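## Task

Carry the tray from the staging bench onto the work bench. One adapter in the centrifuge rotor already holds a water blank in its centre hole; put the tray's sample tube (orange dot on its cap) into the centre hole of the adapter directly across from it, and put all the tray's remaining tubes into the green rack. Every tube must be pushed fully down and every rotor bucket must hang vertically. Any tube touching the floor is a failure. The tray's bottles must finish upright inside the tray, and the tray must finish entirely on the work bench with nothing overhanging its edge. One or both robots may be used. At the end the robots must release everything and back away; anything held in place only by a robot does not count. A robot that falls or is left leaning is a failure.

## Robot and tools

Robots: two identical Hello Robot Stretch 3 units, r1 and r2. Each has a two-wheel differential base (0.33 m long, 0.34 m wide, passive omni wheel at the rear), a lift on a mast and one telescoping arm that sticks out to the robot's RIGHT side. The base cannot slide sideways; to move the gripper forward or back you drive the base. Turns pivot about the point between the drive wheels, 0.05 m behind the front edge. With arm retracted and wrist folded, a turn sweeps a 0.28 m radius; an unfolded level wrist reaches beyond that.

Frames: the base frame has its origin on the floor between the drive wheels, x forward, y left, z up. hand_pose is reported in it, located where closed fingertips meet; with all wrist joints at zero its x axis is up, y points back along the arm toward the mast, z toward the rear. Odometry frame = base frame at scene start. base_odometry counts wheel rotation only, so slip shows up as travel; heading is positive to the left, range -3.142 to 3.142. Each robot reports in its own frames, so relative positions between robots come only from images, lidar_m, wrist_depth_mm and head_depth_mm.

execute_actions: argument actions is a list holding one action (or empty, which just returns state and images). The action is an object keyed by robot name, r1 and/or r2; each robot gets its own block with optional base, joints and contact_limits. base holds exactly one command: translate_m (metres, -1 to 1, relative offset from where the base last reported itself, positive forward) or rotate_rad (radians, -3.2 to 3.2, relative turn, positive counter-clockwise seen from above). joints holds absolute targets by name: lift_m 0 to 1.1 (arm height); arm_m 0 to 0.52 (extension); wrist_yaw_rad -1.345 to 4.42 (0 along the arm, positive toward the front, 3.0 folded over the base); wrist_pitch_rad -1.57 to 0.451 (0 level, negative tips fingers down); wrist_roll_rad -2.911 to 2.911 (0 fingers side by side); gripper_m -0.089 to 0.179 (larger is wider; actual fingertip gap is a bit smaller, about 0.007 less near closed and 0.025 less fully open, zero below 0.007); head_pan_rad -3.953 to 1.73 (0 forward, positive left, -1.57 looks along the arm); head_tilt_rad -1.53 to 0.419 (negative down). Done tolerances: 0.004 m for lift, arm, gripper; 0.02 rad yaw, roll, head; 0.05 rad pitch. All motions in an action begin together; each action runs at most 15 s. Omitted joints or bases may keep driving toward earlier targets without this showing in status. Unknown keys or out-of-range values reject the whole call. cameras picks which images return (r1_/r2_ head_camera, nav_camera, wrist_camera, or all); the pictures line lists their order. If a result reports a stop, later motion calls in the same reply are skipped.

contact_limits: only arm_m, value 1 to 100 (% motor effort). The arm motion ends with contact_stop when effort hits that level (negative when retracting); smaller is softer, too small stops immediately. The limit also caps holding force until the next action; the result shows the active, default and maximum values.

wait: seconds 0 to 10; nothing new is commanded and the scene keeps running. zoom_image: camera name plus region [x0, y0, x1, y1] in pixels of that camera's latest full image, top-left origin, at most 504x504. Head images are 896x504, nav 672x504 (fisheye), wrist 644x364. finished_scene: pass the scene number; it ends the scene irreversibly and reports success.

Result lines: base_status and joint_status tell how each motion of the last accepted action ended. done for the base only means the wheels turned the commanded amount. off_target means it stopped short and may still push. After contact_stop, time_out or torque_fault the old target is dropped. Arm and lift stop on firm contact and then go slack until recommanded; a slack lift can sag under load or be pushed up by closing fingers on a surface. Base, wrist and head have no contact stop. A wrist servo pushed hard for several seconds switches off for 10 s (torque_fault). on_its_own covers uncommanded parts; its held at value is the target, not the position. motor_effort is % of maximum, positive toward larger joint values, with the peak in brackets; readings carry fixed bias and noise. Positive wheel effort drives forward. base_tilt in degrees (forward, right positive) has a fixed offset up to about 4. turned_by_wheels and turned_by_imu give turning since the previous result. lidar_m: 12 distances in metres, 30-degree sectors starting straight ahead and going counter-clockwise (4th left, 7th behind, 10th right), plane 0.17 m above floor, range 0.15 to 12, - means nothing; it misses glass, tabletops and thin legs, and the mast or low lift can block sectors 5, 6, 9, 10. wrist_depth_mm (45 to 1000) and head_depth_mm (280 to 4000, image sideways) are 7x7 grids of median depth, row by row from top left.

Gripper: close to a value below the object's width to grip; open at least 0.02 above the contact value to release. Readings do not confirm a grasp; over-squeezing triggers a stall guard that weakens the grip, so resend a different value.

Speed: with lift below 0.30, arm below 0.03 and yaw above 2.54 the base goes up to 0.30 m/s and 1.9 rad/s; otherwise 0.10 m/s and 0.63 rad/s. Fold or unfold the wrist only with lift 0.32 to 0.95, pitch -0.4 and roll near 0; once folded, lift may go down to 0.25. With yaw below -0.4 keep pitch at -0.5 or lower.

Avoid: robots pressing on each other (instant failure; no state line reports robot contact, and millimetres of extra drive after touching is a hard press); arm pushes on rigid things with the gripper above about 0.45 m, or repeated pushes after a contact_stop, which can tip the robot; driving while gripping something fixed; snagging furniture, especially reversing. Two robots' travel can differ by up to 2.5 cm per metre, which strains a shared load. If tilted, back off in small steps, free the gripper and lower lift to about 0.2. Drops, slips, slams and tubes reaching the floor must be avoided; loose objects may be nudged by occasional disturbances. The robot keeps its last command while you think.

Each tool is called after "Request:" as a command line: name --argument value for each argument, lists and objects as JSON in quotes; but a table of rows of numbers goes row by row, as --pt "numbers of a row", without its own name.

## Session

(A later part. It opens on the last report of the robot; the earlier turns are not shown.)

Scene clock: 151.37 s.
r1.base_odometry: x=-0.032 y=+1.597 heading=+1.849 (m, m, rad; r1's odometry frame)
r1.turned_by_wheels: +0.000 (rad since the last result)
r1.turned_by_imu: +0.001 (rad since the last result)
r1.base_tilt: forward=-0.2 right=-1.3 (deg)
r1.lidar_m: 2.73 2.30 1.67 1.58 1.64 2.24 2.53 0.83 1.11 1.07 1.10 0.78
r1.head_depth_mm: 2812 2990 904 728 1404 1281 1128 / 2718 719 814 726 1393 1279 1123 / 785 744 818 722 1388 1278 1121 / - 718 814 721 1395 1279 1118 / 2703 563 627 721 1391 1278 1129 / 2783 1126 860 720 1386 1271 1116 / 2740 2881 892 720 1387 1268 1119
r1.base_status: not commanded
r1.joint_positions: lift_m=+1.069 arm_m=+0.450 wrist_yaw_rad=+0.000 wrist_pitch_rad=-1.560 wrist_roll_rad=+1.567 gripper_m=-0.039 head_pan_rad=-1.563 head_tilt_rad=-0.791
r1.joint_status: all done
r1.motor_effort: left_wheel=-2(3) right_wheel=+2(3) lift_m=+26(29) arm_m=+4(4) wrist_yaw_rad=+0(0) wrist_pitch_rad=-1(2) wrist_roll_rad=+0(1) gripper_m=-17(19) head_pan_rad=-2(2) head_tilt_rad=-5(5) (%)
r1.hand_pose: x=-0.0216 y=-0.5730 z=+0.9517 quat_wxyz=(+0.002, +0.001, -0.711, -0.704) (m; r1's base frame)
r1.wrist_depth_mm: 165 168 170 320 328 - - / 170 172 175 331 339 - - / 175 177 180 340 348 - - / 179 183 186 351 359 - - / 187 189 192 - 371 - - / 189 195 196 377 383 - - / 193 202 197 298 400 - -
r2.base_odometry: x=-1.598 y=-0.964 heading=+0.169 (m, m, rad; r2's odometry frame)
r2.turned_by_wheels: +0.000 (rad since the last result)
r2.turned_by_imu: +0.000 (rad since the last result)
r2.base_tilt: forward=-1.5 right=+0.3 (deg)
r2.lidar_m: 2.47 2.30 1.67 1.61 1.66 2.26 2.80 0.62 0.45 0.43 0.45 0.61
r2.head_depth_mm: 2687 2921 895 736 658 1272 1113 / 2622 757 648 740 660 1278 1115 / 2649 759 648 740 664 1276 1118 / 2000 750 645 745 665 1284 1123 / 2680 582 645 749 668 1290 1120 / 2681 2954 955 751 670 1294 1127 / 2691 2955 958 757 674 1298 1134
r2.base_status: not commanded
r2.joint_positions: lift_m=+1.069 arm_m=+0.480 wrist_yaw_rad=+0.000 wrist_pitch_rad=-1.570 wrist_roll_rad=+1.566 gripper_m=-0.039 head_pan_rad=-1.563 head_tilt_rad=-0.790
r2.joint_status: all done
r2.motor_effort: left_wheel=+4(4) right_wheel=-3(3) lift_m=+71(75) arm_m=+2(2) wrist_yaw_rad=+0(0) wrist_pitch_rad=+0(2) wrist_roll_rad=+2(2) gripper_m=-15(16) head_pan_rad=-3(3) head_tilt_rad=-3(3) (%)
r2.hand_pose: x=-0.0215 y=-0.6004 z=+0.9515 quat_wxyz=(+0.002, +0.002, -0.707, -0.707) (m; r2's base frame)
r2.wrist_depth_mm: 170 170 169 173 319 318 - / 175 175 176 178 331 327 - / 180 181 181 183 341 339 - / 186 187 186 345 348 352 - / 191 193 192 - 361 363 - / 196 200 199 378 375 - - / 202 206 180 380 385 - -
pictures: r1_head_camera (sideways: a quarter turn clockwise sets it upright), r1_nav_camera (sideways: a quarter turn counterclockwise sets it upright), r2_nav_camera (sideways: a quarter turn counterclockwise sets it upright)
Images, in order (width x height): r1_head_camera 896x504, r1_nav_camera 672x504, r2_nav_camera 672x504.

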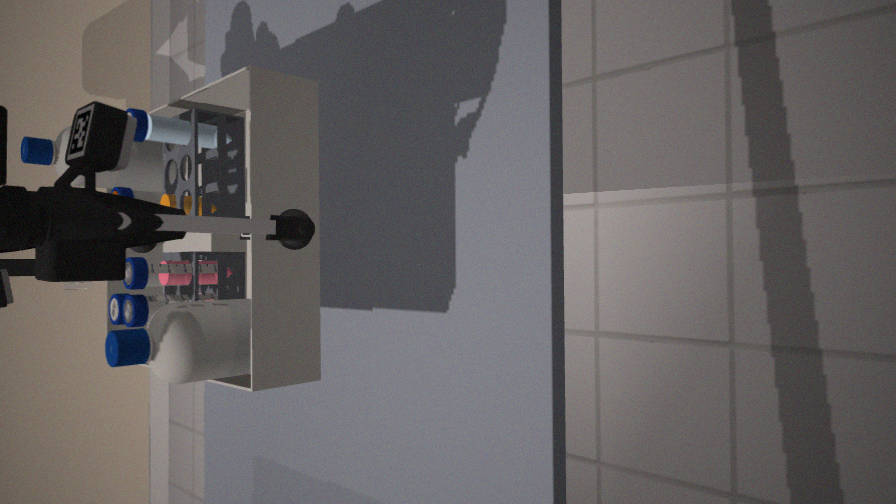

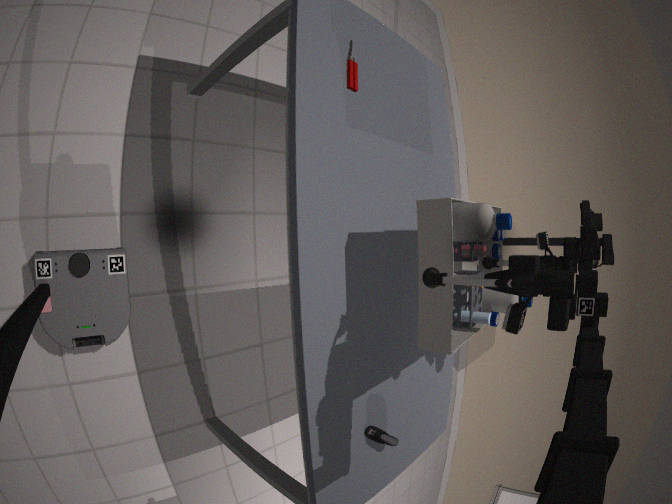

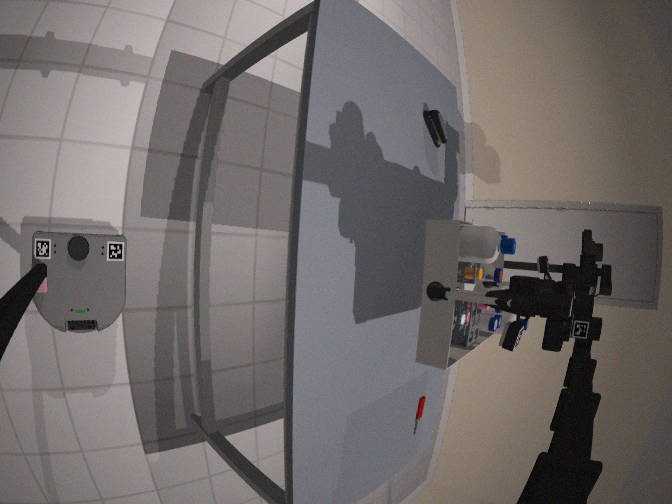

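Request:
execute_actions --actions '[{"r1":{"base":{"translate_m":-0.7}},"r2":{"base":{"translate_m":0.7}}}]' --cameras '[]'

Request:
execute_actions --actions '[{"r1":{"base":{"translate_m":-0.7}},"r2":{"base":{"translate_m":0.7}}}]' --cameras '["r1_head_camera","r2_nav_camera","r1_nav_camera"]'

Scene clock: 164.17 s.
r1.base_odometry: x=+0.161 y=+0.924 heading=+1.849 (m, m, rad; r1's odometry frame)
r1.turned_by_wheels: +0.000 (rad since the last result)
r1.turned_by_imu: +0.006 (rad since the last result)
r1.base_tilt: forward=-0.2 right=-1.4 (deg)
r1.lidar_m: 3.42 2.29 1.63 1.56 1.65 2.23 1.84 1.85 3.25 0.43 1.11 1.42
r1.head_depth_mm: 2810 2964 2248 1789 1508 1290 1128 / 2707 722 2026 1796 1483 1286 1128 / 789 739 839 786 1425 1278 1121 / - 718 837 723 805 1227 1122 / 2739 567 813 716 1418 1271 1113 / 2802 1127 813 721 1434 1282 1121 / 2782 2934 885 719 1422 1283 1117
r1.base_status: done
r1.joint_positions: lift_m=+1.069 arm_m=+0.450 wrist_yaw_rad=+0.000 wrist_pitch_rad=-1.552 wrist_roll_rad=+1.567 gripper_m=-0.039 head_pan_rad=-1.563 head_tilt_rad=-0.791
r1.joint_status: not commanded
r1.motor_effort: left_wheel=-2(6) right_wheel=+3(4) lift_m=+26(26) arm_m=+4(3) wrist_yaw_rad=+0(0) wrist_pitch_rad=-5(4) wrist_roll_rad=+1(1) gripper_m=-16(16) head_pan_rad=-2(2) head_tilt_rad=-6(6) (%)
r1.hand_pose: x=-0.0215 y=-0.5749 z=+0.9515 quat_wxyz=(+0.002, +0.001, -0.713, -0.701) (m; r1's base frame)
r1.wrist_depth_mm: 167 169 171 - - - - / 172 173 176 - - - - / 175 178 180 342 346 - - / 180 184 186 349 357 - - / 187 189 192 - 370 - - / 189 196 198 377 382 - - / 195 203 195 390 397 - -
r2.base_odometry: x=-0.908 y=-0.846 heading=+0.170 (m, m, rad; r2's odometry frame)
r2.turned_by_wheels: +0.000 (rad since the last result)
r2.turned_by_imu: -0.003 (rad since the last result)
r2.base_tilt: forward=-1.5 right=+0.2 (deg)
r2.lidar_m: 1.78 2.30 1.67 1.61 1.66 2.26 3.50 0.61 0.44 0.42 3.25 2.03
r2.head_depth_mm: 2681 2949 892 735 658 1271 1114 / 2616 756 651 738 660 1279 1113 / 2632 750 651 741 664 1256 1120 / 2015 751 648 794 1399 1255 1118 / 2689 584 648 1828 1510 1291 1128 / 2685 2977 2335 1842 1520 1291 1127 / 2667 2930 2326 1859 1525 1296 1127
r2.base_status: done
r2.joint_positions: lift_m=+1.069 arm_m=+0.480 wrist_yaw_rad=+0.000 wrist_pitch_rad=-1.563 wrist_roll_rad=+1.566 gripper_m=-0.039 head_pan_rad=-1.563 head_tilt_rad=-0.790
r2.joint_status: not commanded
r2.motor_effort: left_wheel=+4(8) right_wheel=-3(5) lift_m=+72(71) arm_m=+2(2) wrist_yaw_rad=+0(1) wrist_pitch_rad=-4(4) wrist_roll_rad=+2(2) gripper_m=-15(15) head_pan_rad=-3(3) head_tilt_rad=-3(3) (%)
r2.hand_pose: x=-0.0215 y=-0.6024 z=+0.9513 quat_wxyz=(+0.002, +0.002, -0.710, -0.705) (m; r2's base frame)
r2.wrist_depth_mm: 172 171 171 173 320 319 - / 176 177 176 178 328 328 - / 182 182 182 183 340 339 - / 188 188 187 266 348 352 - / 191 194 193 - - - - / 198 201 201 - - - - / 203 207 180 - - - -
pictures: none
No camera images: the call's "cameras" was empty. Leave "cameras" out to get every camera's image.

Scene clock: 172.27 s.
r1.base_odometry: x=+0.353 y=+0.251 heading=+1.849 (m, m, rad; r1's odometry frame)
r1.turned_by_wheels: +0.000 (rad since the last result)
r1.turned_by_imu: +0.005 (rad since the last result)
r1.base_tilt: forward=-0.2 right=-1.3 (deg)
r1.lidar_m: 2.10 2.23 1.65 1.58 1.64 2.23 2.55 1.18 1.54 1.51 1.25 0.77
r1.head_depth_mm: 2779 2992 2219 1798 1503 1288 1126 / 2757 721 2017 1795 1509 1285 1123 / 792 740 1992 1784 1489 1285 1127 / - 723 1824 1787 1487 1278 1123 / 2694 569 1823 1773 1481 1281 1119 / 2790 2794 2149 1782 1474 1268 1112 / 2749 2895 2184 1776 1492 1277 1110
r1.base_status: done
r1.joint_positions: lift_m=+1.069 arm_m=+0.450 wrist_yaw_rad=+0.000 wrist_pitch_rad=-1.551 wrist_roll_rad=+1.567 gripper_m=-0.039 head_pan_rad=-1.563 head_tilt_rad=-0.791
r1.joint_status: not commanded
r1.motor_effort: left_wheel=-2(8) right_wheel=+3(5) lift_m=+26(26) arm_m=+3(3) wrist_yaw_rad=+0(1) wrist_pitch_rad=-5(5) wrist_roll_rad=+1(1) gripper_m=-16(16) head_pan_rad=-3(3) head_tilt_rad=-4(5) (%)
r1.hand_pose: x=-0.0215 y=-0.5752 z=+0.9515 quat_wxyz=(+0.002, +0.001, -0.714, -0.700) (m; r1's base frame)
r1.wrist_depth_mm: 166 168 170 - - - - / 172 173 176 - - - - / 176 178 181 - - - - / 180 184 186 - - - - / 188 190 192 - - - - / 190 196 198 - - - - / 194 202 194 - - - -
r2.base_odometry: x=-0.219 y=-0.728 heading=+0.170 (m, m, rad; r2's odometry frame)
r2.turned_by_wheels: +0.000 (rad since the last result)
r2.turned_by_imu: -0.004 (rad since the last result)
r2.base_tilt: forward=-1.5 right=+0.3 (deg)
r2.lidar_m: 1.54 2.33 1.69 1.62 1.68 2.27 1.73 0.81 1.26 1.51 1.48 1.11
r2.head_depth_mm: 2654 2922 2183 1787 1492 1278 1113 / 2625 756 650 1801 1506 1277 1115 / 2644 751 650 1810 1497 1281 1117 / 2005 764 650 1768 1507 1284 1121 / 2680 584 648 1829 1513 1292 1128 / 2676 2958 2328 1834 1511 1290 1129 / 2678 2965 2342 1845 1527 1302 1129
r2.base_status: done
r2.joint_positions: lift_m=+1.069 arm_m=+0.480 wrist_yaw_rad=+0.000 wrist_pitch_rad=-1.563 wrist_roll_rad=+1.566 gripper_m=-0.039 head_pan_rad=-1.563 head_tilt_rad=-0.790
r2.joint_status: not commanded
r2.motor_effort: left_wheel=+4(8) right_wheel=-3(5) lift_m=+71(71) arm_m=+2(2) wrist_yaw_rad=+0(1) wrist_pitch_rad=-3(4) wrist_roll_rad=+2(2) gripper_m=-15(15) head_pan_rad=-3(4) head_tilt_rad=-3(3) (%)
r2.hand_pose: x=-0.0215 y=-0.6024 z=+0.9513 quat_wxyz=(+0.002, +0.002, -0.710, -0.705) (m; r2's base frame)
r2.wrist_depth_mm: 172 171 171 173 - - - / 177 177 177 177 - - - / 181 182 181 182 - - - / 188 187 187 189 - - - / 193 193 193 - - - - / 198 201 201 - - - - / 203 208 181 - - - -
pictures: r1_head_camera (sideways: a quarter turn clockwise sets it upright), r1_nav_camera (sideways: a quarter turn counterclockwise sets it upright), r2_nav_camera (sideways: a quarter turn counterclockwise sets it upright)
Images, in order (width x height): r1_head_camera 896x504, r1_nav_camera 672x504, r2_nav_camera 672x504.

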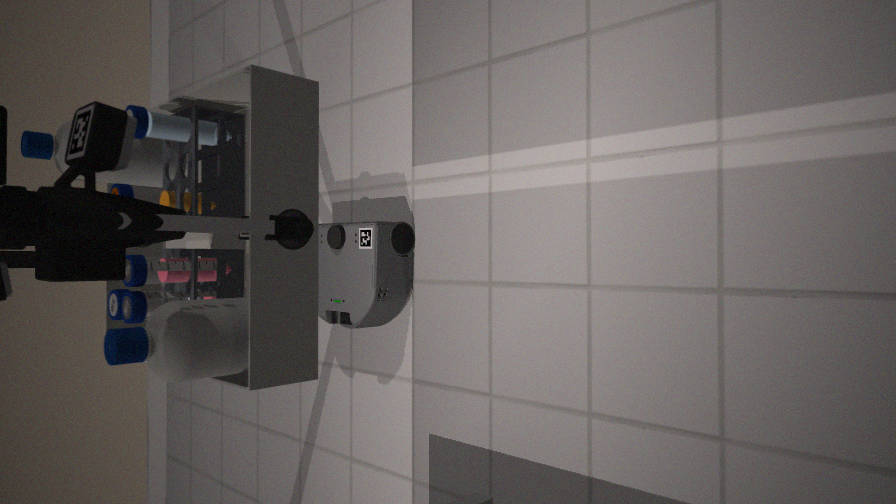

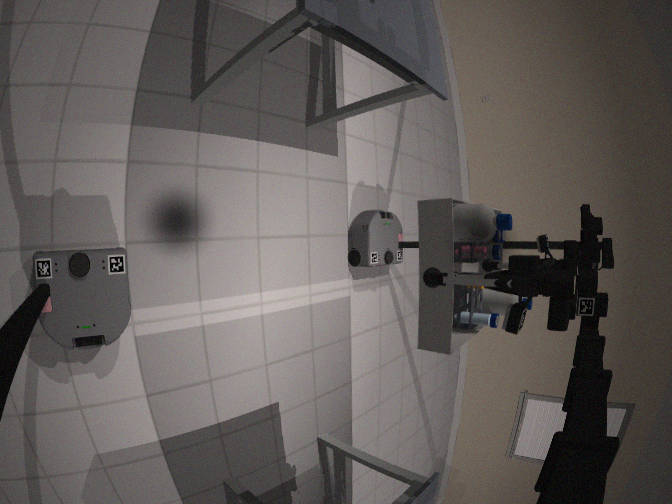

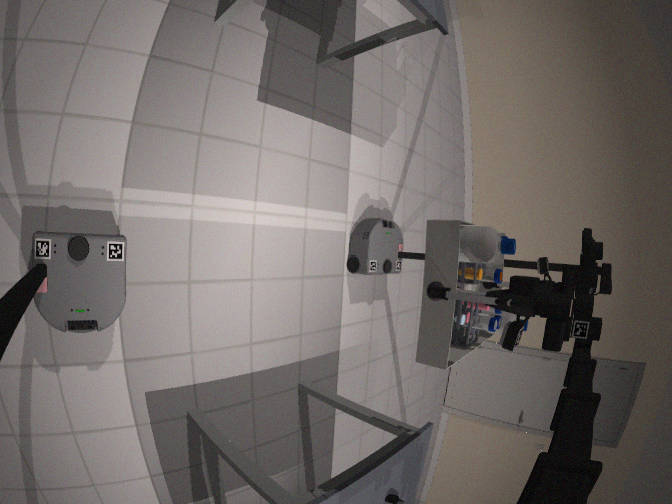

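Request:
execute_actions --actions '[{"r1":{"base":{"translate_m":-0.5},"joints":{"head_pan_rad":-2.3,"head_tilt_rad":-0.6}},"r2":{"base":{"translate_m":0.5},"joints":{"head_pan_rad":-0.7,"head_tilt_rad":-0.6}}}]' --cameras '["r1_head_camera","r2_head_camera","r2_nav_camera"]'

Scene clock: 187.27 s.
r1.base_odometry: x=+0.490 y=-0.230 heading=+1.849 (m, m, rad; r1's odometry frame)
r1.turned_by_wheels: +0.000 (rad since the last result)
r1.turned_by_imu: +0.004 (rad since the last result)
r1.base_tilt: forward=-0.2 right=-1.4 (deg)
r1.lidar_m: 2.59 2.23 1.64 1.58 1.63 2.22 2.07 0.75 1.24 1.51 3.28 1.22
r1.head_depth_mm: 3974 - - - 1734 1403 1195 / - - - 1997 1707 1422 1188 / - - - 941 1145 1336 1196 / - - - 1811 1714 1404 1196 / - - - 2122 1689 1403 1192 / - - 1352 2032 1727 1408 1189 / - - 3080 2209 1716 1408 1196
r1.base_status: done
r1.joint_positions: lift_m=+1.069 arm_m=+0.450 wrist_yaw_rad=+0.000 wrist_pitch_rad=-1.556 wrist_roll_rad=+1.567 gripper_m=-0.039 head_pan_rad=-2.293 head_tilt_rad=-0.606
r1.joint_status: all done
r1.motor_effort: left_wheel=-3(8) right_wheel=+4(4) lift_m=+26(26) arm_m=+3(3) wrist_yaw_rad=-1(0) wrist_pitch_rad=-3(5) wrist_roll_rad=+1(1) gripper_m=-16(17) head_pan_rad=-2(31) head_tilt_rad=+3(22) (%)
r1.hand_pose: x=-0.0215 y=-0.5740 z=+0.9516 quat_wxyz=(+0.002, +0.001, -0.712, -0.702) (m; r1's base frame)
r1.wrist_depth_mm: 166 168 169 - - - - / 171 173 175 - - - - / 176 178 180 - - - - / 179 184 186 - - - - / 187 189 192 - - - - / 191 196 198 - - - - / 195 201 194 - - - -
r2.base_odometry: x=+0.274 y=-0.643 heading=+0.170 (m, m, rad; r2's odometry frame)
r2.turned_by_wheels: +0.000 (rad since the last result)
r2.turned_by_imu: -0.002 (rad since the last result)
r2.base_tilt: forward=-1.6 right=+0.3 (deg)
r2.lidar_m: 1.50 2.35 1.70 1.62 1.68 2.27 1.71 1.26 3.26 1.51 1.17 0.67
r2.head_depth_mm: 2957 3241 3233 1307 1621 1405 1190 / 3234 3523 1354 1076 1743 1411 1191 / 3529 3878 1363 985 1758 1418 1193 / - - 1371 949 911 1152 1200 / - - 1383 960 1708 1358 1206 / 3826 - 1395 1105 1719 1436 1205 / 3528 2428 1413 2240 1718 1442 1216
r2.base_status: done
r2.joint_positions: lift_m=+1.069 arm_m=+0.480 wrist_yaw_rad=+0.000 wrist_pitch_rad=-1.568 wrist_roll_rad=+1.566 gripper_m=-0.039 head_pan_rad=-0.707 head_tilt_rad=-0.606
r2.joint_status: all done
r2.motor_effort: left_wheel=+3(10) right_wheel=-3(4) lift_m=+71(71) arm_m=+2(2) wrist_yaw_rad=-2(1) wrist_pitch_rad=-1(4) wrist_roll_rad=+2(2) gripper_m=-15(15) head_pan_rad=+3(39) head_tilt_rad=+2(14) (%)
r2.hand_pose: x=-0.0215 y=-0.6010 z=+0.9514 quat_wxyz=(+0.002, +0.002, -0.708, -0.707) (m; r2's base frame)
r2.wrist_depth_mm: 171 170 170 173 - - - / 176 176 176 178 - - - / 181 181 181 183 - - - / 187 187 187 189 - - - / 190 193 193 - - - - / 198 199 200 - - - - / 203 206 179 - - - -
pictures: r1_head_camera (sideways: a quarter turn clockwise sets it upright), r2_head_camera (sideways: a quarter turn clockwise sets it upright), r2_nav_camera (sideways: a quarter turn counterclockwise sets it upright)
Images, in order (width x height): r1_head_camera 896x504, r2_head_camera 896x504, r2_nav_camera 672x504.

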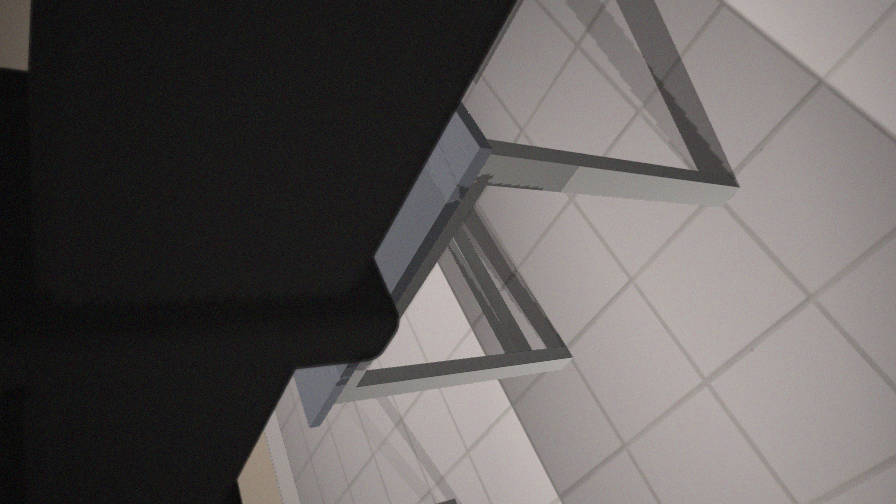

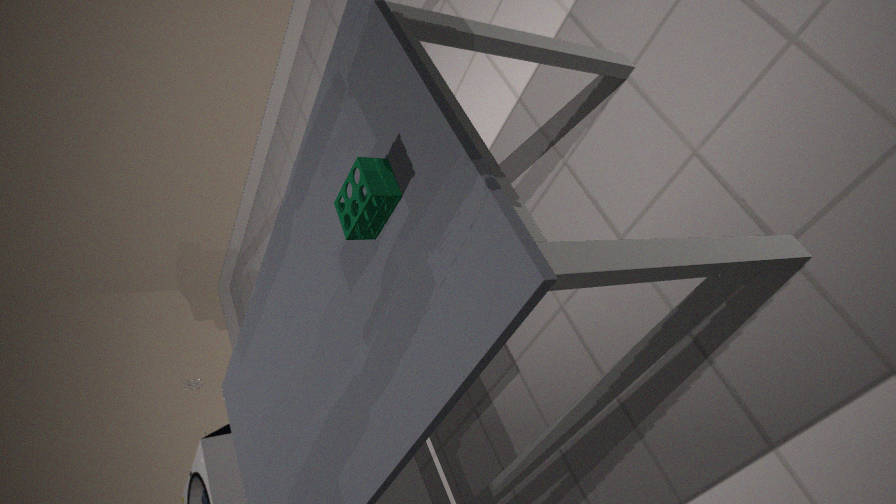

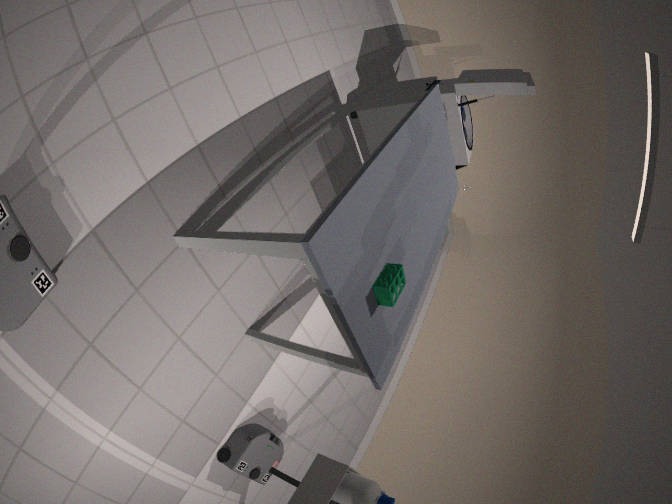

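Request:
execute_actions --actions '[{"r1":{"base":{"translate_m":-0.6},"joints":{"head_pan_rad":-1.57,"head_tilt_rad":-0.8}},"r2":{"base":{"translate_m":0.6},"joints":{"head_pan_rad":-1.57,"head_tilt_rad":-0.8}}}]' --cameras '["r1_nav_camera","r2_nav_camera"]'

Scene clock: 206.47 s.
r1.base_odometry: x=+0.654 y=-0.807 heading=+1.848 (m, m, rad; r1's odometry frame)
r1.turned_by_wheels: +0.000 (rad since the last result)
r1.turned_by_imu: +0.004 (rad since the last result)
r1.base_tilt: forward=-0.2 right=-1.3 (deg)
r1.lidar_m: 1.78 2.25 1.64 1.58 1.63 2.22 1.68 1.49 1.14 0.45 3.27 1.79
r1.head_depth_mm: 2818 3012 903 726 1430 1286 1124 / 2776 708 816 726 1429 1280 1120 / 2631 749 629 724 1427 1277 1125 / - 726 815 720 836 1229 1128 / 2759 575 628 1789 1483 1280 1119 / 2788 2712 2062 1779 1480 1271 1112 / 2809 2898 2215 1791 1481 1274 1117
r1.base_status: done
r1.joint_positions: lift_m=+1.069 arm_m=+0.450 wrist_yaw_rad=+0.000 wrist_pitch_rad=-1.561 wrist_roll_rad=+1.567 gripper_m=-0.039 head_pan_rad=-1.577 head_tilt_rad=-0.790
r1.joint_status: all done
r1.motor_effort: left_wheel=-4(9) right_wheel=+4(6) lift_m=+26(26) arm_m=+3(4) wrist_yaw_rad=+0(0) wrist_pitch_rad=+0(2) wrist_roll_rad=+0(0) gripper_m=-17(17) head_pan_rad=+3(29) head_tilt_rad=-5(20) (%)
r1.hand_pose: x=-0.0216 y=-0.5726 z=+0.9517 quat_wxyz=(+0.002, +0.001, -0.710, -0.704) (m; r1's base frame)
r1.wrist_depth_mm: 166 167 170 321 328 - - / 170 172 175 331 337 - - / 174 178 180 339 347 - - / 179 183 186 350 361 - - / 186 188 191 - - - - / 189 196 197 - - - - / 194 202 194 - - - -
r2.base_odometry: x=+0.866 y=-0.541 heading=+0.170 (m, m, rad; r2's odometry frame)
r2.turned_by_wheels: +0.000 (rad since the last result)
r2.turned_by_imu: -0.002 (rad since the last result)
r2.base_tilt: forward=-1.5 right=+0.3 (deg)
r2.lidar_m: 1.42 2.36 1.71 1.64 1.69 2.28 1.84 1.85 3.24 0.39 0.41 0.56
r2.head_depth_mm: 2693 2905 2188 1804 1500 1276 1114 / 2608 758 643 1810 1491 1277 1116 / 2625 742 744 767 630 1229 1119 / 2587 767 643 746 632 1287 1101 / 2671 581 643 750 634 1291 1107 / 2649 2908 956 754 637 1292 1107 / 2621 2905 960 756 640 1293 1112
r2.base_status: done
r2.joint_positions: lift_m=+1.069 arm_m=+0.480 wrist_yaw_rad=+0.000 wrist_pitch_rad=-1.580 wrist_roll_rad=+1.566 gripper_m=-0.039 head_pan_rad=-1.563 head_tilt_rad=-0.790
r2.joint_status: all done
r2.motor_effort: left_wheel=+4(8) right_wheel=-3(4) lift_m=+71(71) arm_m=+2(2) wrist_yaw_rad=-1(0) wrist_pitch_rad=+5(5) wrist_roll_rad=+2(2) gripper_m=-16(15) head_pan_rad=-3(38) head_tilt_rad=-3(14) (%)
r2.hand_pose: x=-0.0215 y=-0.5980 z=+0.9517 quat_wxyz=(+0.002, +0.002, -0.704, -0.711) (m; r2's base frame)
r2.wrist_depth_mm: 170 169 170 172 - - - / 174 175 175 178 - - - / 179 181 180 184 346 344 - / 186 186 187 189 350 351 - / 190 192 192 - 363 366 - / 196 198 199 288 375 383 - / 202 205 179 384 388 395 -
pictures: r1_nav_camera (sideways: a quarter turn counterclockwise sets it upright), r2_nav_camera (sideways: a quarter turn counterclockwise sets it upright)
Images, in order (width x height): r1_nav_camera 672x504, r2_nav_camera 672x504.

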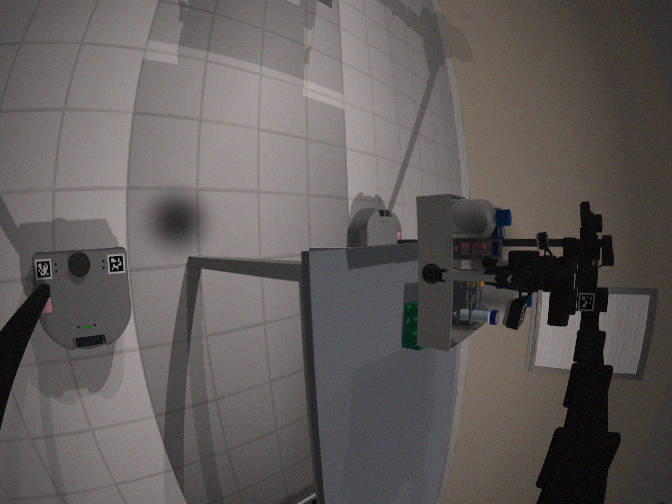

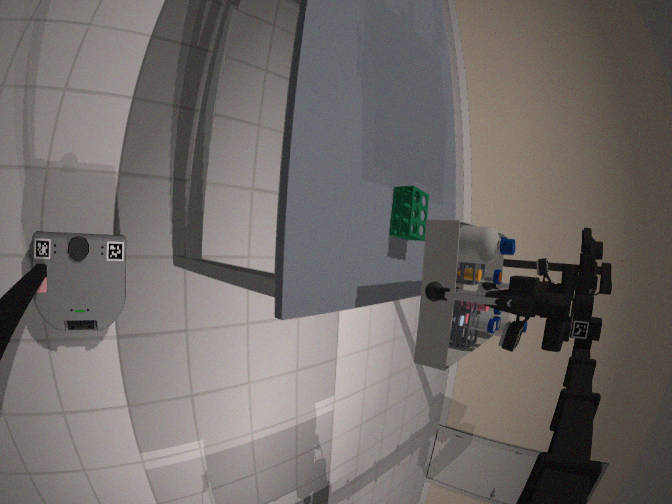

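Request:
execute_actions --actions '[{"r1":{"base":{"translate_m":-0.6}},"r2":{"base":{"translate_m":0.6}}}]' --cameras '["r1_nav_camera","r2_nav_camera","r1_head_camera"]'

Scene clock: 218.37 s.
r1.base_odometry: x=+0.819 y=-1.384 heading=+1.848 (m, m, rad; r1's odometry frame)
r1.turned_by_wheels: +0.000 (rad since the last result)
r1.turned_by_imu: +0.003 (rad since the last result)
r1.base_tilt: forward=-0.3 right=-1.4 (deg)
r1.lidar_m: 2.36 2.24 1.63 1.57 1.63 2.22 1.69 0.94 1.14 1.10 1.14 0.72
r1.head_depth_mm: 2836 2964 906 727 1461 1285 1127 / 2779 704 627 728 1465 1279 1125 / 2723 733 625 720 1463 1275 1132 / - 711 813 722 1425 1278 1115 / 2739 572 624 724 1415 1283 1128 / 2823 1078 837 719 1416 1273 1123 / 2803 2924 870 716 1412 1272 1116
r1.base_status: done
r1.joint_positions: lift_m=+1.069 arm_m=+0.450 wrist_yaw_rad=+0.001 wrist_pitch_rad=-1.562 wrist_roll_rad=+1.567 gripper_m=-0.039 head_pan_rad=-1.577 head_tilt_rad=-0.790
r1.joint_status: not commanded
r1.motor_effort: left_wheel=-4(8) right_wheel=+4(4) lift_m=+26(26) arm_m=+4(4) wrist_yaw_rad=+0(1) wrist_pitch_rad=+0(0) wrist_roll_rad=+0(1) gripper_m=-18(18) head_pan_rad=+2(2) head_tilt_rad=-6(4) (%)
r1.hand_pose: x=-0.0216 y=-0.5725 z=+0.9517 quat_wxyz=(+0.002, +0.001, -0.710, -0.704) (m; r1's base frame)
r1.wrist_depth_mm: 166 168 170 174 327 - - / 170 173 176 179 338 - - / 175 178 181 184 348 - - / 178 184 186 190 359 - - / 187 190 193 119 375 - - / 189 196 198 205 389 - - / 195 204 197 212 397 - -
r2.base_odometry: x=+1.457 y=-0.440 heading=+0.170 (m, m, rad; r2's odometry frame)
r2.turned_by_wheels: +0.000 (rad since the last result)
r2.turned_by_imu: -0.001 (rad since the last result)
r2.base_tilt: forward=-1.5 right=+0.3 (deg)
r2.lidar_m: 1.67 2.38 1.72 1.65 1.70 2.30 2.43 0.56 0.40 0.39 0.40 0.54
r2.head_depth_mm: 2671 2941 893 736 625 1277 1093 / 2641 763 638 741 628 1280 1098 / 2589 745 741 744 629 1286 1098 / 1938 763 749 745 632 1284 1100 / 2661 583 640 751 635 1288 1099 / 2643 2887 956 753 637 1293 1102 / 2660 2883 959 757 623 1297 1111
r2.base_status: done
r2.joint_positions: lift_m=+1.069 arm_m=+0.480 wrist_yaw_rad=+0.000 wrist_pitch_rad=-1.584 wrist_roll_rad=+1.566 gripper_m=-0.039 head_pan_rad=-1.563 head_tilt_rad=-0.790
r2.joint_status: not commanded
r2.motor_effort: left_wheel=+3(10) right_wheel=-2(4) lift_m=+71(71) arm_m=+2(2) wrist_yaw_rad=-1(1) wrist_pitch_rad=+6(7) wrist_roll_rad=+2(2) gripper_m=-18(18) head_pan_rad=-4(4) head_tilt_rad=-3(3) (%)
r2.hand_pose: x=-0.0215 y=-0.5970 z=+0.9518 quat_wxyz=(+0.002, +0.001, -0.702, -0.712) (m; r2's base frame)
r2.wrist_depth_mm: 171 173 173 175 322 323 - / 176 177 178 179 330 334 - / 180 182 183 185 340 341 - / 187 188 190 189 352 355 - / 190 194 195 - 360 367 - / 197 199 202 205 376 379 - / 201 208 179 210 391 395 -
pictures: r1_head_camera (sideways: a quarter turn clockwise sets it upright), r1_nav_camera (sideways: a quarter turn counterclockwise sets it upright), r2_nav_camera (sideways: a quarter turn counterclockwise sets it upright)
Images, in order (width x height): r1_head_camera 896x504, r1_nav_camera 672x504, r2_nav_camera 672x504.

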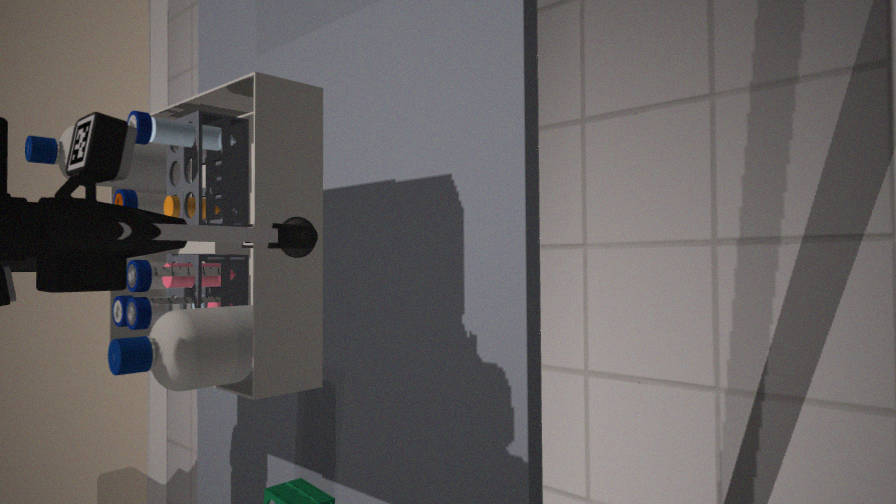

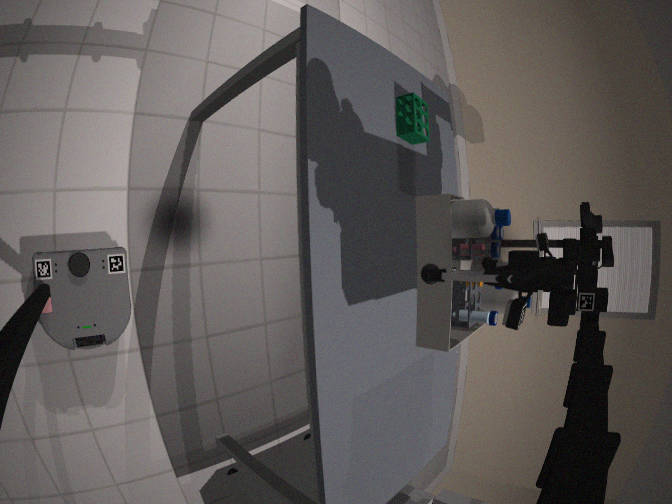

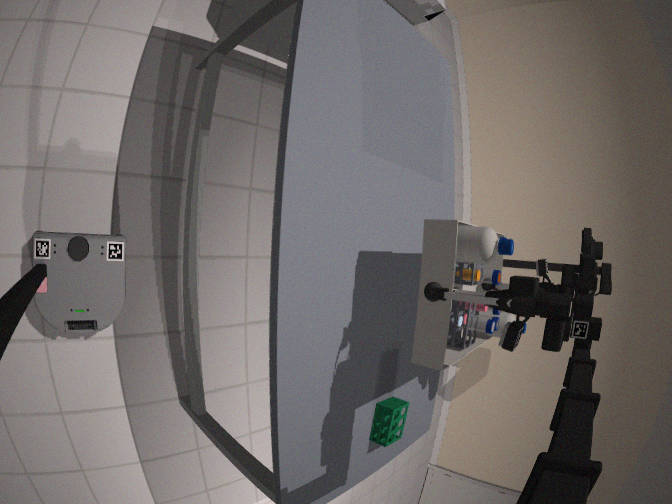

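Request:
execute_actions --actions '[{"r1":{"joints":{"lift_m":0.908}},"r2":{"joints":{"lift_m":0.909}}}]' --cameras '[]'

Request:
execute_actions --actions '[{"r1":{"joints":{"gripper_m":0.07}},"r2":{"joints":{"gripper_m":0.07}}}]' --cameras '[]'

Request:
execute_actions --actions '[{"r1":{"joints":{"lift_m":1.1}},"r2":{"joints":{"lift_m":1.1}}}]' --cameras '[]'

Request:
execute_actions --actions '[{"r1":{"joints":{"arm_m":0.0,"wrist_roll_rad":0,"wrist_pitch_rad":-1.27}},"r2":{"joints":{"arm_m":0.0,"wrist_roll_rad":0,"wrist_pitch_rad":-1.27}}}]' --cameras '["r1_head_camera","r2_head_camera","r2_nav_camera"]'

Scene clock: 227.47 s.
r1.base_odometry: x=+0.819 y=-1.384 heading=+1.848 (m, m, rad; r1's odometry frame)
r1.turned_by_wheels: +0.000 (rad since the last result)
r1.turned_by_imu: +0.001 (rad since the last result)
r1.base_tilt: forward=-0.2 right=-1.4 (deg)
r1.lidar_m: 2.36 2.24 1.63 1.57 1.62 2.22 1.68 0.95 1.14 1.10 1.14 0.71
r1.head_depth_mm: 2832 3049 - - 1467 1287 1128 / 2767 - 826 709 1460 1286 1122 / 2687 900 825 701 1465 1288 1114 / 750 1361 819 702 1435 1280 1122 / 2821 2925 684 702 1411 1276 1116 / 2819 2900 897 720 1417 1278 1120 / 2811 2847 868 719 1413 1271 1117
r1.base_status: not commanded
r1.joint_positions: lift_m=+0.911 arm_m=+0.450 wrist_yaw_rad=+0.001 wrist_pitch_rad=-1.562 wrist_roll_rad=+1.567 gripper_m=-0.039 head_pan_rad=-1.577 head_tilt_rad=-0.790
r1.joint_status: lift_m contact_stop (moved -0.159 of -0.161)
r1.on_its_own: lift_m is slack since a contact_stop, until your next command for it
r1.motor_effort: left_wheel=-4(5) right_wheel=+5(5) lift_m=+18(23) arm_m=+3(4) wrist_yaw_rad=-1(1) wrist_pitch_rad=+0(1) wrist_roll_rad=+1(1) gripper_m=-19(19) head_pan_rad=+3(2) head_tilt_rad=-5(4) (%)
r1.hand_pose: x=-0.0216 y=-0.5724 z=+0.7929 quat_wxyz=(+0.002, +0.001, -0.710, -0.704) (m; r1's base frame)
r1.wrist_depth_mm: 164 167 168 172 176 179 941 / 169 171 174 177 181 185 983 / 174 176 179 183 187 190 - / 177 182 185 189 193 197 - / 185 188 191 153 201 203 - / 187 194 197 202 207 212 - / 193 202 197 209 215 220 -
r2.base_odometry: x=+1.457 y=-0.440 heading=+0.170 (m, m, rad; r2's odometry frame)
r2.turned_by_wheels: +0.000 (rad since the last result)
r2.turned_by_imu: +0.000 (rad since the last result)
r2.base_tilt: forward=-1.5 right=+0.1 (deg)
r2.lidar_m: 1.67 2.38 1.72 1.65 1.70 2.30 2.42 0.56 0.41 0.39 0.40 0.54
r2.head_depth_mm: 2660 2930 - 738 627 1272 1090 / 2604 - 867 718 628 1279 1099 / 2555 - 850 722 630 1276 1100 / 784 2878 865 724 632 1286 1099 / 2679 2927 834 726 634 1294 1104 / 2658 2908 957 754 637 1295 1106 / 2667 2909 962 757 623 1302 1111
r2.base_status: not commanded
r2.joint_positions: lift_m=+0.911 arm_m=+0.480 wrist_yaw_rad=+0.000 wrist_pitch_rad=-1.585 wrist_roll_rad=+1.567 gripper_m=-0.039 head_pan_rad=-1.563 head_tilt_rad=-0.790
r2.joint_status: lift_m contact_stop (moved -0.158 of -0.160)
r2.on_its_own: lift_m is slack since a contact_stop, until your next command for it
r2.motor_effort: left_wheel=-1(3) right_wheel=+1(2) lift_m=+40(70) arm_m=+2(2) wrist_yaw_rad=+0(0) wrist_pitch_rad=+7(7) wrist_roll_rad=+2(2) gripper_m=-17(18) head_pan_rad=-3(3) head_tilt_rad=-3(3) (%)
r2.hand_pose: x=-0.0215 y=-0.5968 z=+0.7938 quat_wxyz=(+0.002, +0.001, -0.702, -0.712) (m; r2's base frame)
r2.wrist_depth_mm: 170 171 171 173 175 175 176 / 174 176 177 177 180 180 181 / 180 182 182 182 186 187 186 / 186 188 188 189 191 191 193 / 190 193 194 - 197 198 200 / 196 200 201 203 205 206 207 / 201 207 180 209 212 213 213
pictures: none
No camera images: the call's "cameras" was empty. Leave "cameras" out to get every camera's image.

not run: a stop came earlier in this reply.

not run: a stop came earlier in this reply.

not run: a stop came earlier in this reply.

Request:
execute_actions --actions '[{"r1":{"joints":{"gripper_m":0.07,"lift_m":0.915}},"r2":{"joints":{"gripper_m":0.07,"lift_m":0.915}}}]' --cameras '[]'

Request:
execute_actions --actions '[{"r1":{"joints":{"lift_m":1.1}},"r2":{"joints":{"lift_m":1.1}}}]' --cameras '[]'

Request:
execute_actions --actions '[{"r1":{"joints":{"arm_m":0.0,"wrist_roll_rad":0,"wrist_pitch_rad":-1.27}},"r2":{"joints":{"arm_m":0.0,"wrist_roll_rad":0,"wrist_pitch_rad":-1.27}}}]' --cameras '["r1_head_camera","r2_head_camera","r2_nav_camera"]'

Scene clock: 234.07 s.
r1.base_odometry: x=+0.819 y=-1.384 heading=+1.848 (m, m, rad; r1's odometry frame)
r1.turned_by_wheels: +0.000 (rad since the last result)
r1.turned_by_imu: +0.001 (rad since the last result)
r1.base_tilt: forward=-0.2 right=-1.4 (deg)
r1.lidar_m: 2.36 2.25 1.64 1.57 1.63 2.22 1.69 0.94 1.14 1.10 1.14 0.71
r1.head_depth_mm: 2818 3101 - - 1459 1278 1124 / 2780 - 824 706 1474 1273 1123 / 2713 906 826 703 1455 1270 1115 / 749 1355 820 700 1422 1277 1122 / 2798 2941 682 697 1420 1281 1120 / 2811 2979 892 719 1424 1274 1126 / 2778 2882 871 717 1422 1279 1118
r1.base_status: not commanded
r1.joint_positions: lift_m=+0.915 arm_m=+0.450 wrist_yaw_rad=+0.000 wrist_pitch_rad=-1.561 wrist_roll_rad=+1.567 gripper_m=+0.070 head_pan_rad=-1.577 head_tilt_rad=-0.790
r1.joint_status: all done
r1.motor_effort: left_wheel=-3(4) right_wheel=+3(5) lift_m=+22(25) arm_m=+3(3) wrist_yaw_rad=-1(1) wrist_pitch_rad=+0(1) wrist_roll_rad=+1(1) gripper_m=+0(81) head_pan_rad=+3(2) head_tilt_rad=-4(4) (%)
r1.hand_pose: x=-0.0216 y=-0.5727 z=+0.7970 quat_wxyz=(+0.002, +0.001, -0.710, -0.704) (m; r1's base frame)
r1.wrist_depth_mm: 168 170 172 175 179 181 953 / 172 175 177 180 184 187 983 / 176 180 182 186 190 194 - / 179 186 188 192 197 200 - / 188 192 194 198 203 207 - / 190 196 203 205 - 215 - / 185 205 201 211 218 - -
r2.base_odometry: x=+1.457 y=-0.440 heading=+0.170 (m, m, rad; r2's odometry frame)
r2.turned_by_wheels: +0.000 (rad since the last result)
r2.turned_by_imu: +0.000 (rad since the last result)
r2.base_tilt: forward=-1.5 right=+0.2 (deg)
r2.lidar_m: 1.66 2.38 1.71 1.65 1.70 2.30 2.43 0.56 0.41 0.39 0.40 0.54
r2.head_depth_mm: 2672 2925 - 735 625 1273 1094 / 2611 - 862 717 627 1277 1092 / 2569 - 853 719 629 1282 1094 / 781 2831 868 723 632 1282 1102 / 2666 2944 832 725 634 1287 1101 / 2641 2912 957 751 635 1296 1104 / 2635 2905 958 757 622 1297 1112
r2.base_status: not commanded
r2.joint_positions: lift_m=+0.914 arm_m=+0.480 wrist_yaw_rad=+0.000 wrist_pitch_rad=-1.570 wrist_roll_rad=+1.567 gripper_m=+0.070 head_pan_rad=-1.563 head_tilt_rad=-0.790
r2.joint_status: all done
r2.motor_effort: left_wheel=+1(0) right_wheel=+0(1) lift_m=+62(70) arm_m=+2(2) wrist_yaw_rad=-1(0) wrist_pitch_rad=+0(7) wrist_roll_rad=+2(2) gripper_m=+0(81) head_pan_rad=-3(3) head_tilt_rad=-3(3) (%)
r2.hand_pose: x=-0.0215 y=-0.6005 z=+0.7967 quat_wxyz=(+0.002, +0.001, -0.707, -0.707) (m; r2's base frame)
r2.wrist_depth_mm: 172 173 172 174 175 175 175 / 175 178 178 178 180 180 180 / 181 184 183 183 186 186 185 / 190 191 190 190 192 192 192 / 194 196 195 196 197 198 198 / 197 203 204 203 207 204 205 / 204 210 185 208 213 211 212
pictures: none
No camera images: the call's "cameras" was empty. Leave "cameras" out to get every camera's image.

Scene clock: 236.57 s.
r1.base_odometry: x=+0.819 y=-1.384 heading=+1.848 (m, m, rad; r1's odometry frame)
r1.turned_by_wheels: +0.000 (rad since the last result)
r1.turned_by_imu: +0.001 (rad since the last result)
r1.base_tilt: forward=-0.3 right=-1.5 (deg)
r1.lidar_m: 2.37 2.24 1.63 1.57 1.63 2.22 1.69 0.94 1.14 1.10 1.14 0.71
r1.head_depth_mm: 2790 2935 907 726 1466 1279 1129 / 2852 3015 872 703 1461 1284 1124 / 2916 959 822 704 1457 1286 1124 / - 1578 822 702 1423 1285 1115 / 2783 2973 682 700 1418 1276 1118 / 2787 2922 892 716 1419 1280 1122 / 2816 2913 868 718 1423 1282 1115
r1.base_status: not commanded
r1.joint_positions: lift_m=+1.100 arm_m=+0.450 wrist_yaw_rad=+0.000 wrist_pitch_rad=-1.561 wrist_roll_rad=+1.567 gripper_m=+0.070 head_pan_rad=-1.577 head_tilt_rad=-0.790
r1.joint_status: all done
r1.motor_effort: left_wheel=-3(3) right_wheel=+3(2) lift_m=+22(21) arm_m=+3(3) wrist_yaw_rad=+0(0) wrist_pitch_rad=+0(0) wrist_roll_rad=+1(0) gripper_m=+0(0) head_pan_rad=+3(2) head_tilt_rad=-6(5) (%)
r1.hand_pose: x=-0.0216 y=-0.5728 z=+0.9820 quat_wxyz=(+0.002, +0.001, -0.710, -0.704) (m; r1's base frame)
r1.wrist_depth_mm: 296 289 341 352 357 - - / 335 295 356 363 366 - - / 297 305 365 373 378 - - / 366 348 379 386 392 - - / 377 313 383 397 - - - / 364 280 259 407 - - - / 405 409 256 426 438 - -
r2.base_odometry: x=+1.457 y=-0.440 heading=+0.170 (m, m, rad; r2's odometry frame)
r2.turned_by_wheels: +0.000 (rad since the last result)
r2.turned_by_imu: +0.000 (rad since the last result)
r2.base_tilt: forward=-1.5 right=+0.3 (deg)
r2.lidar_m: 1.68 2.37 1.72 1.64 1.70 2.29 2.43 0.56 0.41 0.39 0.40 0.54
r2.head_depth_mm: 2666 2918 927 734 624 1275 1090 / 2608 2893 887 719 628 1276 1093 / 2694 2875 850 721 630 1277 1098 / 2629 2859 871 724 633 1288 1099 / 2639 2919 832 725 634 1281 1107 / 2632 2911 955 752 636 1297 1110 / 2646 2871 956 756 623 1303 1107
r2.base_status: not commanded
r2.joint_positions: lift_m=+1.099 arm_m=+0.480 wrist_yaw_rad=+0.000 wrist_pitch_rad=-1.570 wrist_roll_rad=+1.567 gripper_m=+0.070 head_pan_rad=-1.563 head_tilt_rad=-0.790
r2.joint_status: all done
r2.motor_effort: left_wheel=+1(1) right_wheel=-1(0) lift_m=+62(64) arm_m=+2(2) wrist_yaw_rad=+0(0) wrist_pitch_rad=+0(0) wrist_roll_rad=+2(1) gripper_m=+0(1) head_pan_rad=-3(3) head_tilt_rad=-3(3) (%)
r2.hand_pose: x=-0.0215 y=-0.6006 z=+0.9810 quat_wxyz=(+0.002, +0.001, -0.707, -0.707) (m; r2's base frame)
r2.wrist_depth_mm: 310 293 344 346 346 348 - / 243 300 354 354 358 355 - / 365 309 367 367 367 369 - / 380 327 377 377 382 379 - / 386 328 385 385 389 394 - / 362 334 257 334 407 406 - / 419 420 374 422 419 - -
pictures: none
No camera images: the call's "cameras" was empty. Leave "cameras" out to get every camera's image.

Scene clock: 241.27 s.
r1.base_odometry: x=+0.819 y=-1.384 heading=+1.848 (m, m, rad; r1's odometry frame)
r1.turned_by_wheels: +0.000 (rad since the last result)
r1.turned_by_imu: +0.001 (rad since the last result)
r1.base_tilt: forward=-0.2 right=-1.4 (deg)
r1.lidar_m: 2.36 2.24 1.63 1.57 1.63 2.22 1.69 0.95 1.14 1.10 1.14 0.71
r1.head_depth_mm: - - - - 1490 1260 1123 / - - - - - 1246 1122 / 2698 - - - - 1245 1124 / 2749 2963 - 720 - 1256 1114 / 2826 2946 683 699 1420 1282 1117 / 2804 2928 895 720 1417 1281 1122 / 2858 2916 870 718 1417 1273 1115
r1.base_status: not commanded
r1.joint_positions: lift_m=+1.100 arm_m=+0.000 wrist_yaw_rad=+0.000 wrist_pitch_rad=-1.277 wrist_roll_rad=+0.002 gripper_m=+0.070 head_pan_rad=-1.577 head_tilt_rad=-0.790
r1.joint_status: all done
r1.motor_effort: left_wheel=-2(3) right_wheel=+2(3) lift_m=+22(22) arm_m=-3(5) wrist_yaw_rad=+0(1) wrist_pitch_rad=+4(3) wrist_roll_rad=-1(2) gripper_m=-1(0) head_pan_rad=+2(3) head_tilt_rad=-5(4) (%)
r1.hand_pose: x=-0.0216 y=-0.1964 z=+0.9862 quat_wxyz=(+0.567, +0.421, -0.568, -0.422) (m; r1's base frame)
r1.wrist_depth_mm: 398 400 409 415 424 430 437 / - - - - - - - / - - - - - - - / - - - - - - - / - - - - - - - / - - - - - - - / - - - - - - -
r2.base_odometry: x=+1.457 y=-0.440 heading=+0.170 (m, m, rad; r2's odometry frame)
r2.turned_by_wheels: +0.000 (rad since the last result)
r2.turned_by_imu: +0.000 (rad since the last result)
r2.base_tilt: forward=-1.5 right=+0.3 (deg)
r2.lidar_m: 1.67 2.39 1.72 1.64 1.70 2.30 2.43 0.56 0.41 0.39 0.40 0.54
r2.head_depth_mm: - - - - - 1220 1091 / - - - - - 1226 1095 / 2648 2907 - - - 1232 1096 / 2608 2853 897 724 616 1260 1100 / 2657 2909 832 724 633 1293 1107 / 2628 2896 956 752 637 1289 1104 / 2673 2890 959 757 623 1299 1111
r2.base_status: not commanded
r2.joint_positions: lift_m=+1.099 arm_m=+0.002 wrist_yaw_rad=+0.000 wrist_pitch_rad=-1.277 wrist_roll_rad=+0.004 gripper_m=+0.070 head_pan_rad=-1.563 head_tilt_rad=-0.790
r2.joint_status: all done
joint sent to its limit — the command would take r2.arm_m past its lower limit, so that joint was sent only as far as its limit.
r2.motor_effort: left_wheel=+1(1) right_wheel=+0(1) lift_m=+62(62) arm_m=-4(5) wrist_yaw_rad=+0(0) wrist_pitch_rad=+3(4) wrist_roll_rad=-1(3) gripper_m=+0(0) head_pan_rad=-3(3) head_tilt_rad=-4(3) (%)
r2.hand_pose: x=-0.0216 y=-0.1975 z=+0.9850 quat_wxyz=(+0.567, +0.421, -0.568, -0.423) (m; r2's base frame)
r2.wrist_depth_mm: 405 409 409 412 417 419 424 / 399 403 404 404 406 410 413 / - - - - - - 749 / - - - - - - - / - - - - - - - / - - - - - - - / - - - - - - -
pictures: r1_head_camera (sideways: a quarter turn clockwise sets it upright), r2_head_camera (sideways: a quarter turn clockwise sets it upright), r2_nav_camera (sideways: a quarter turn counterclockwise sets it upright)
Images, in order (width x height): r1_head_camera 896x504, r2_head_camera 896x504, r2_nav_camera 672x504.

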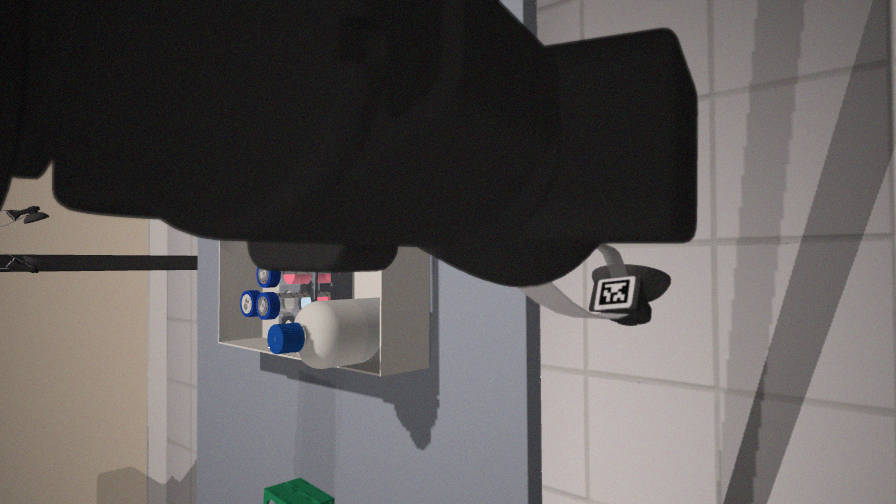

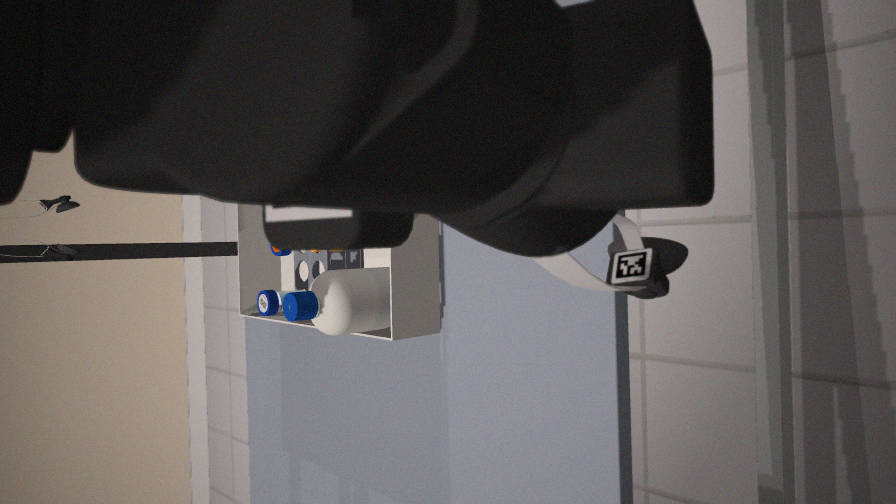

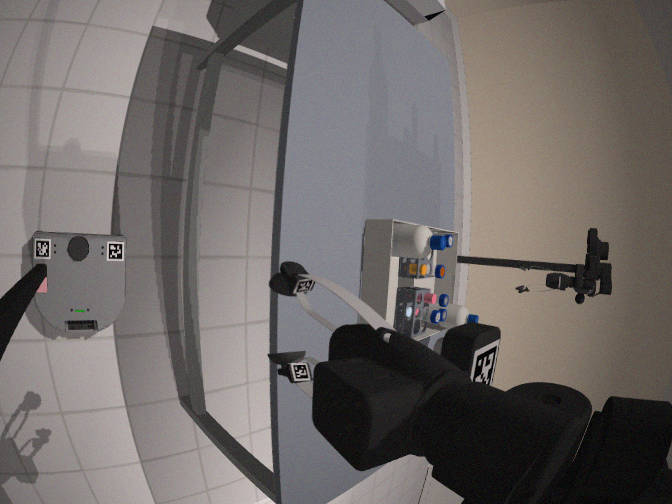

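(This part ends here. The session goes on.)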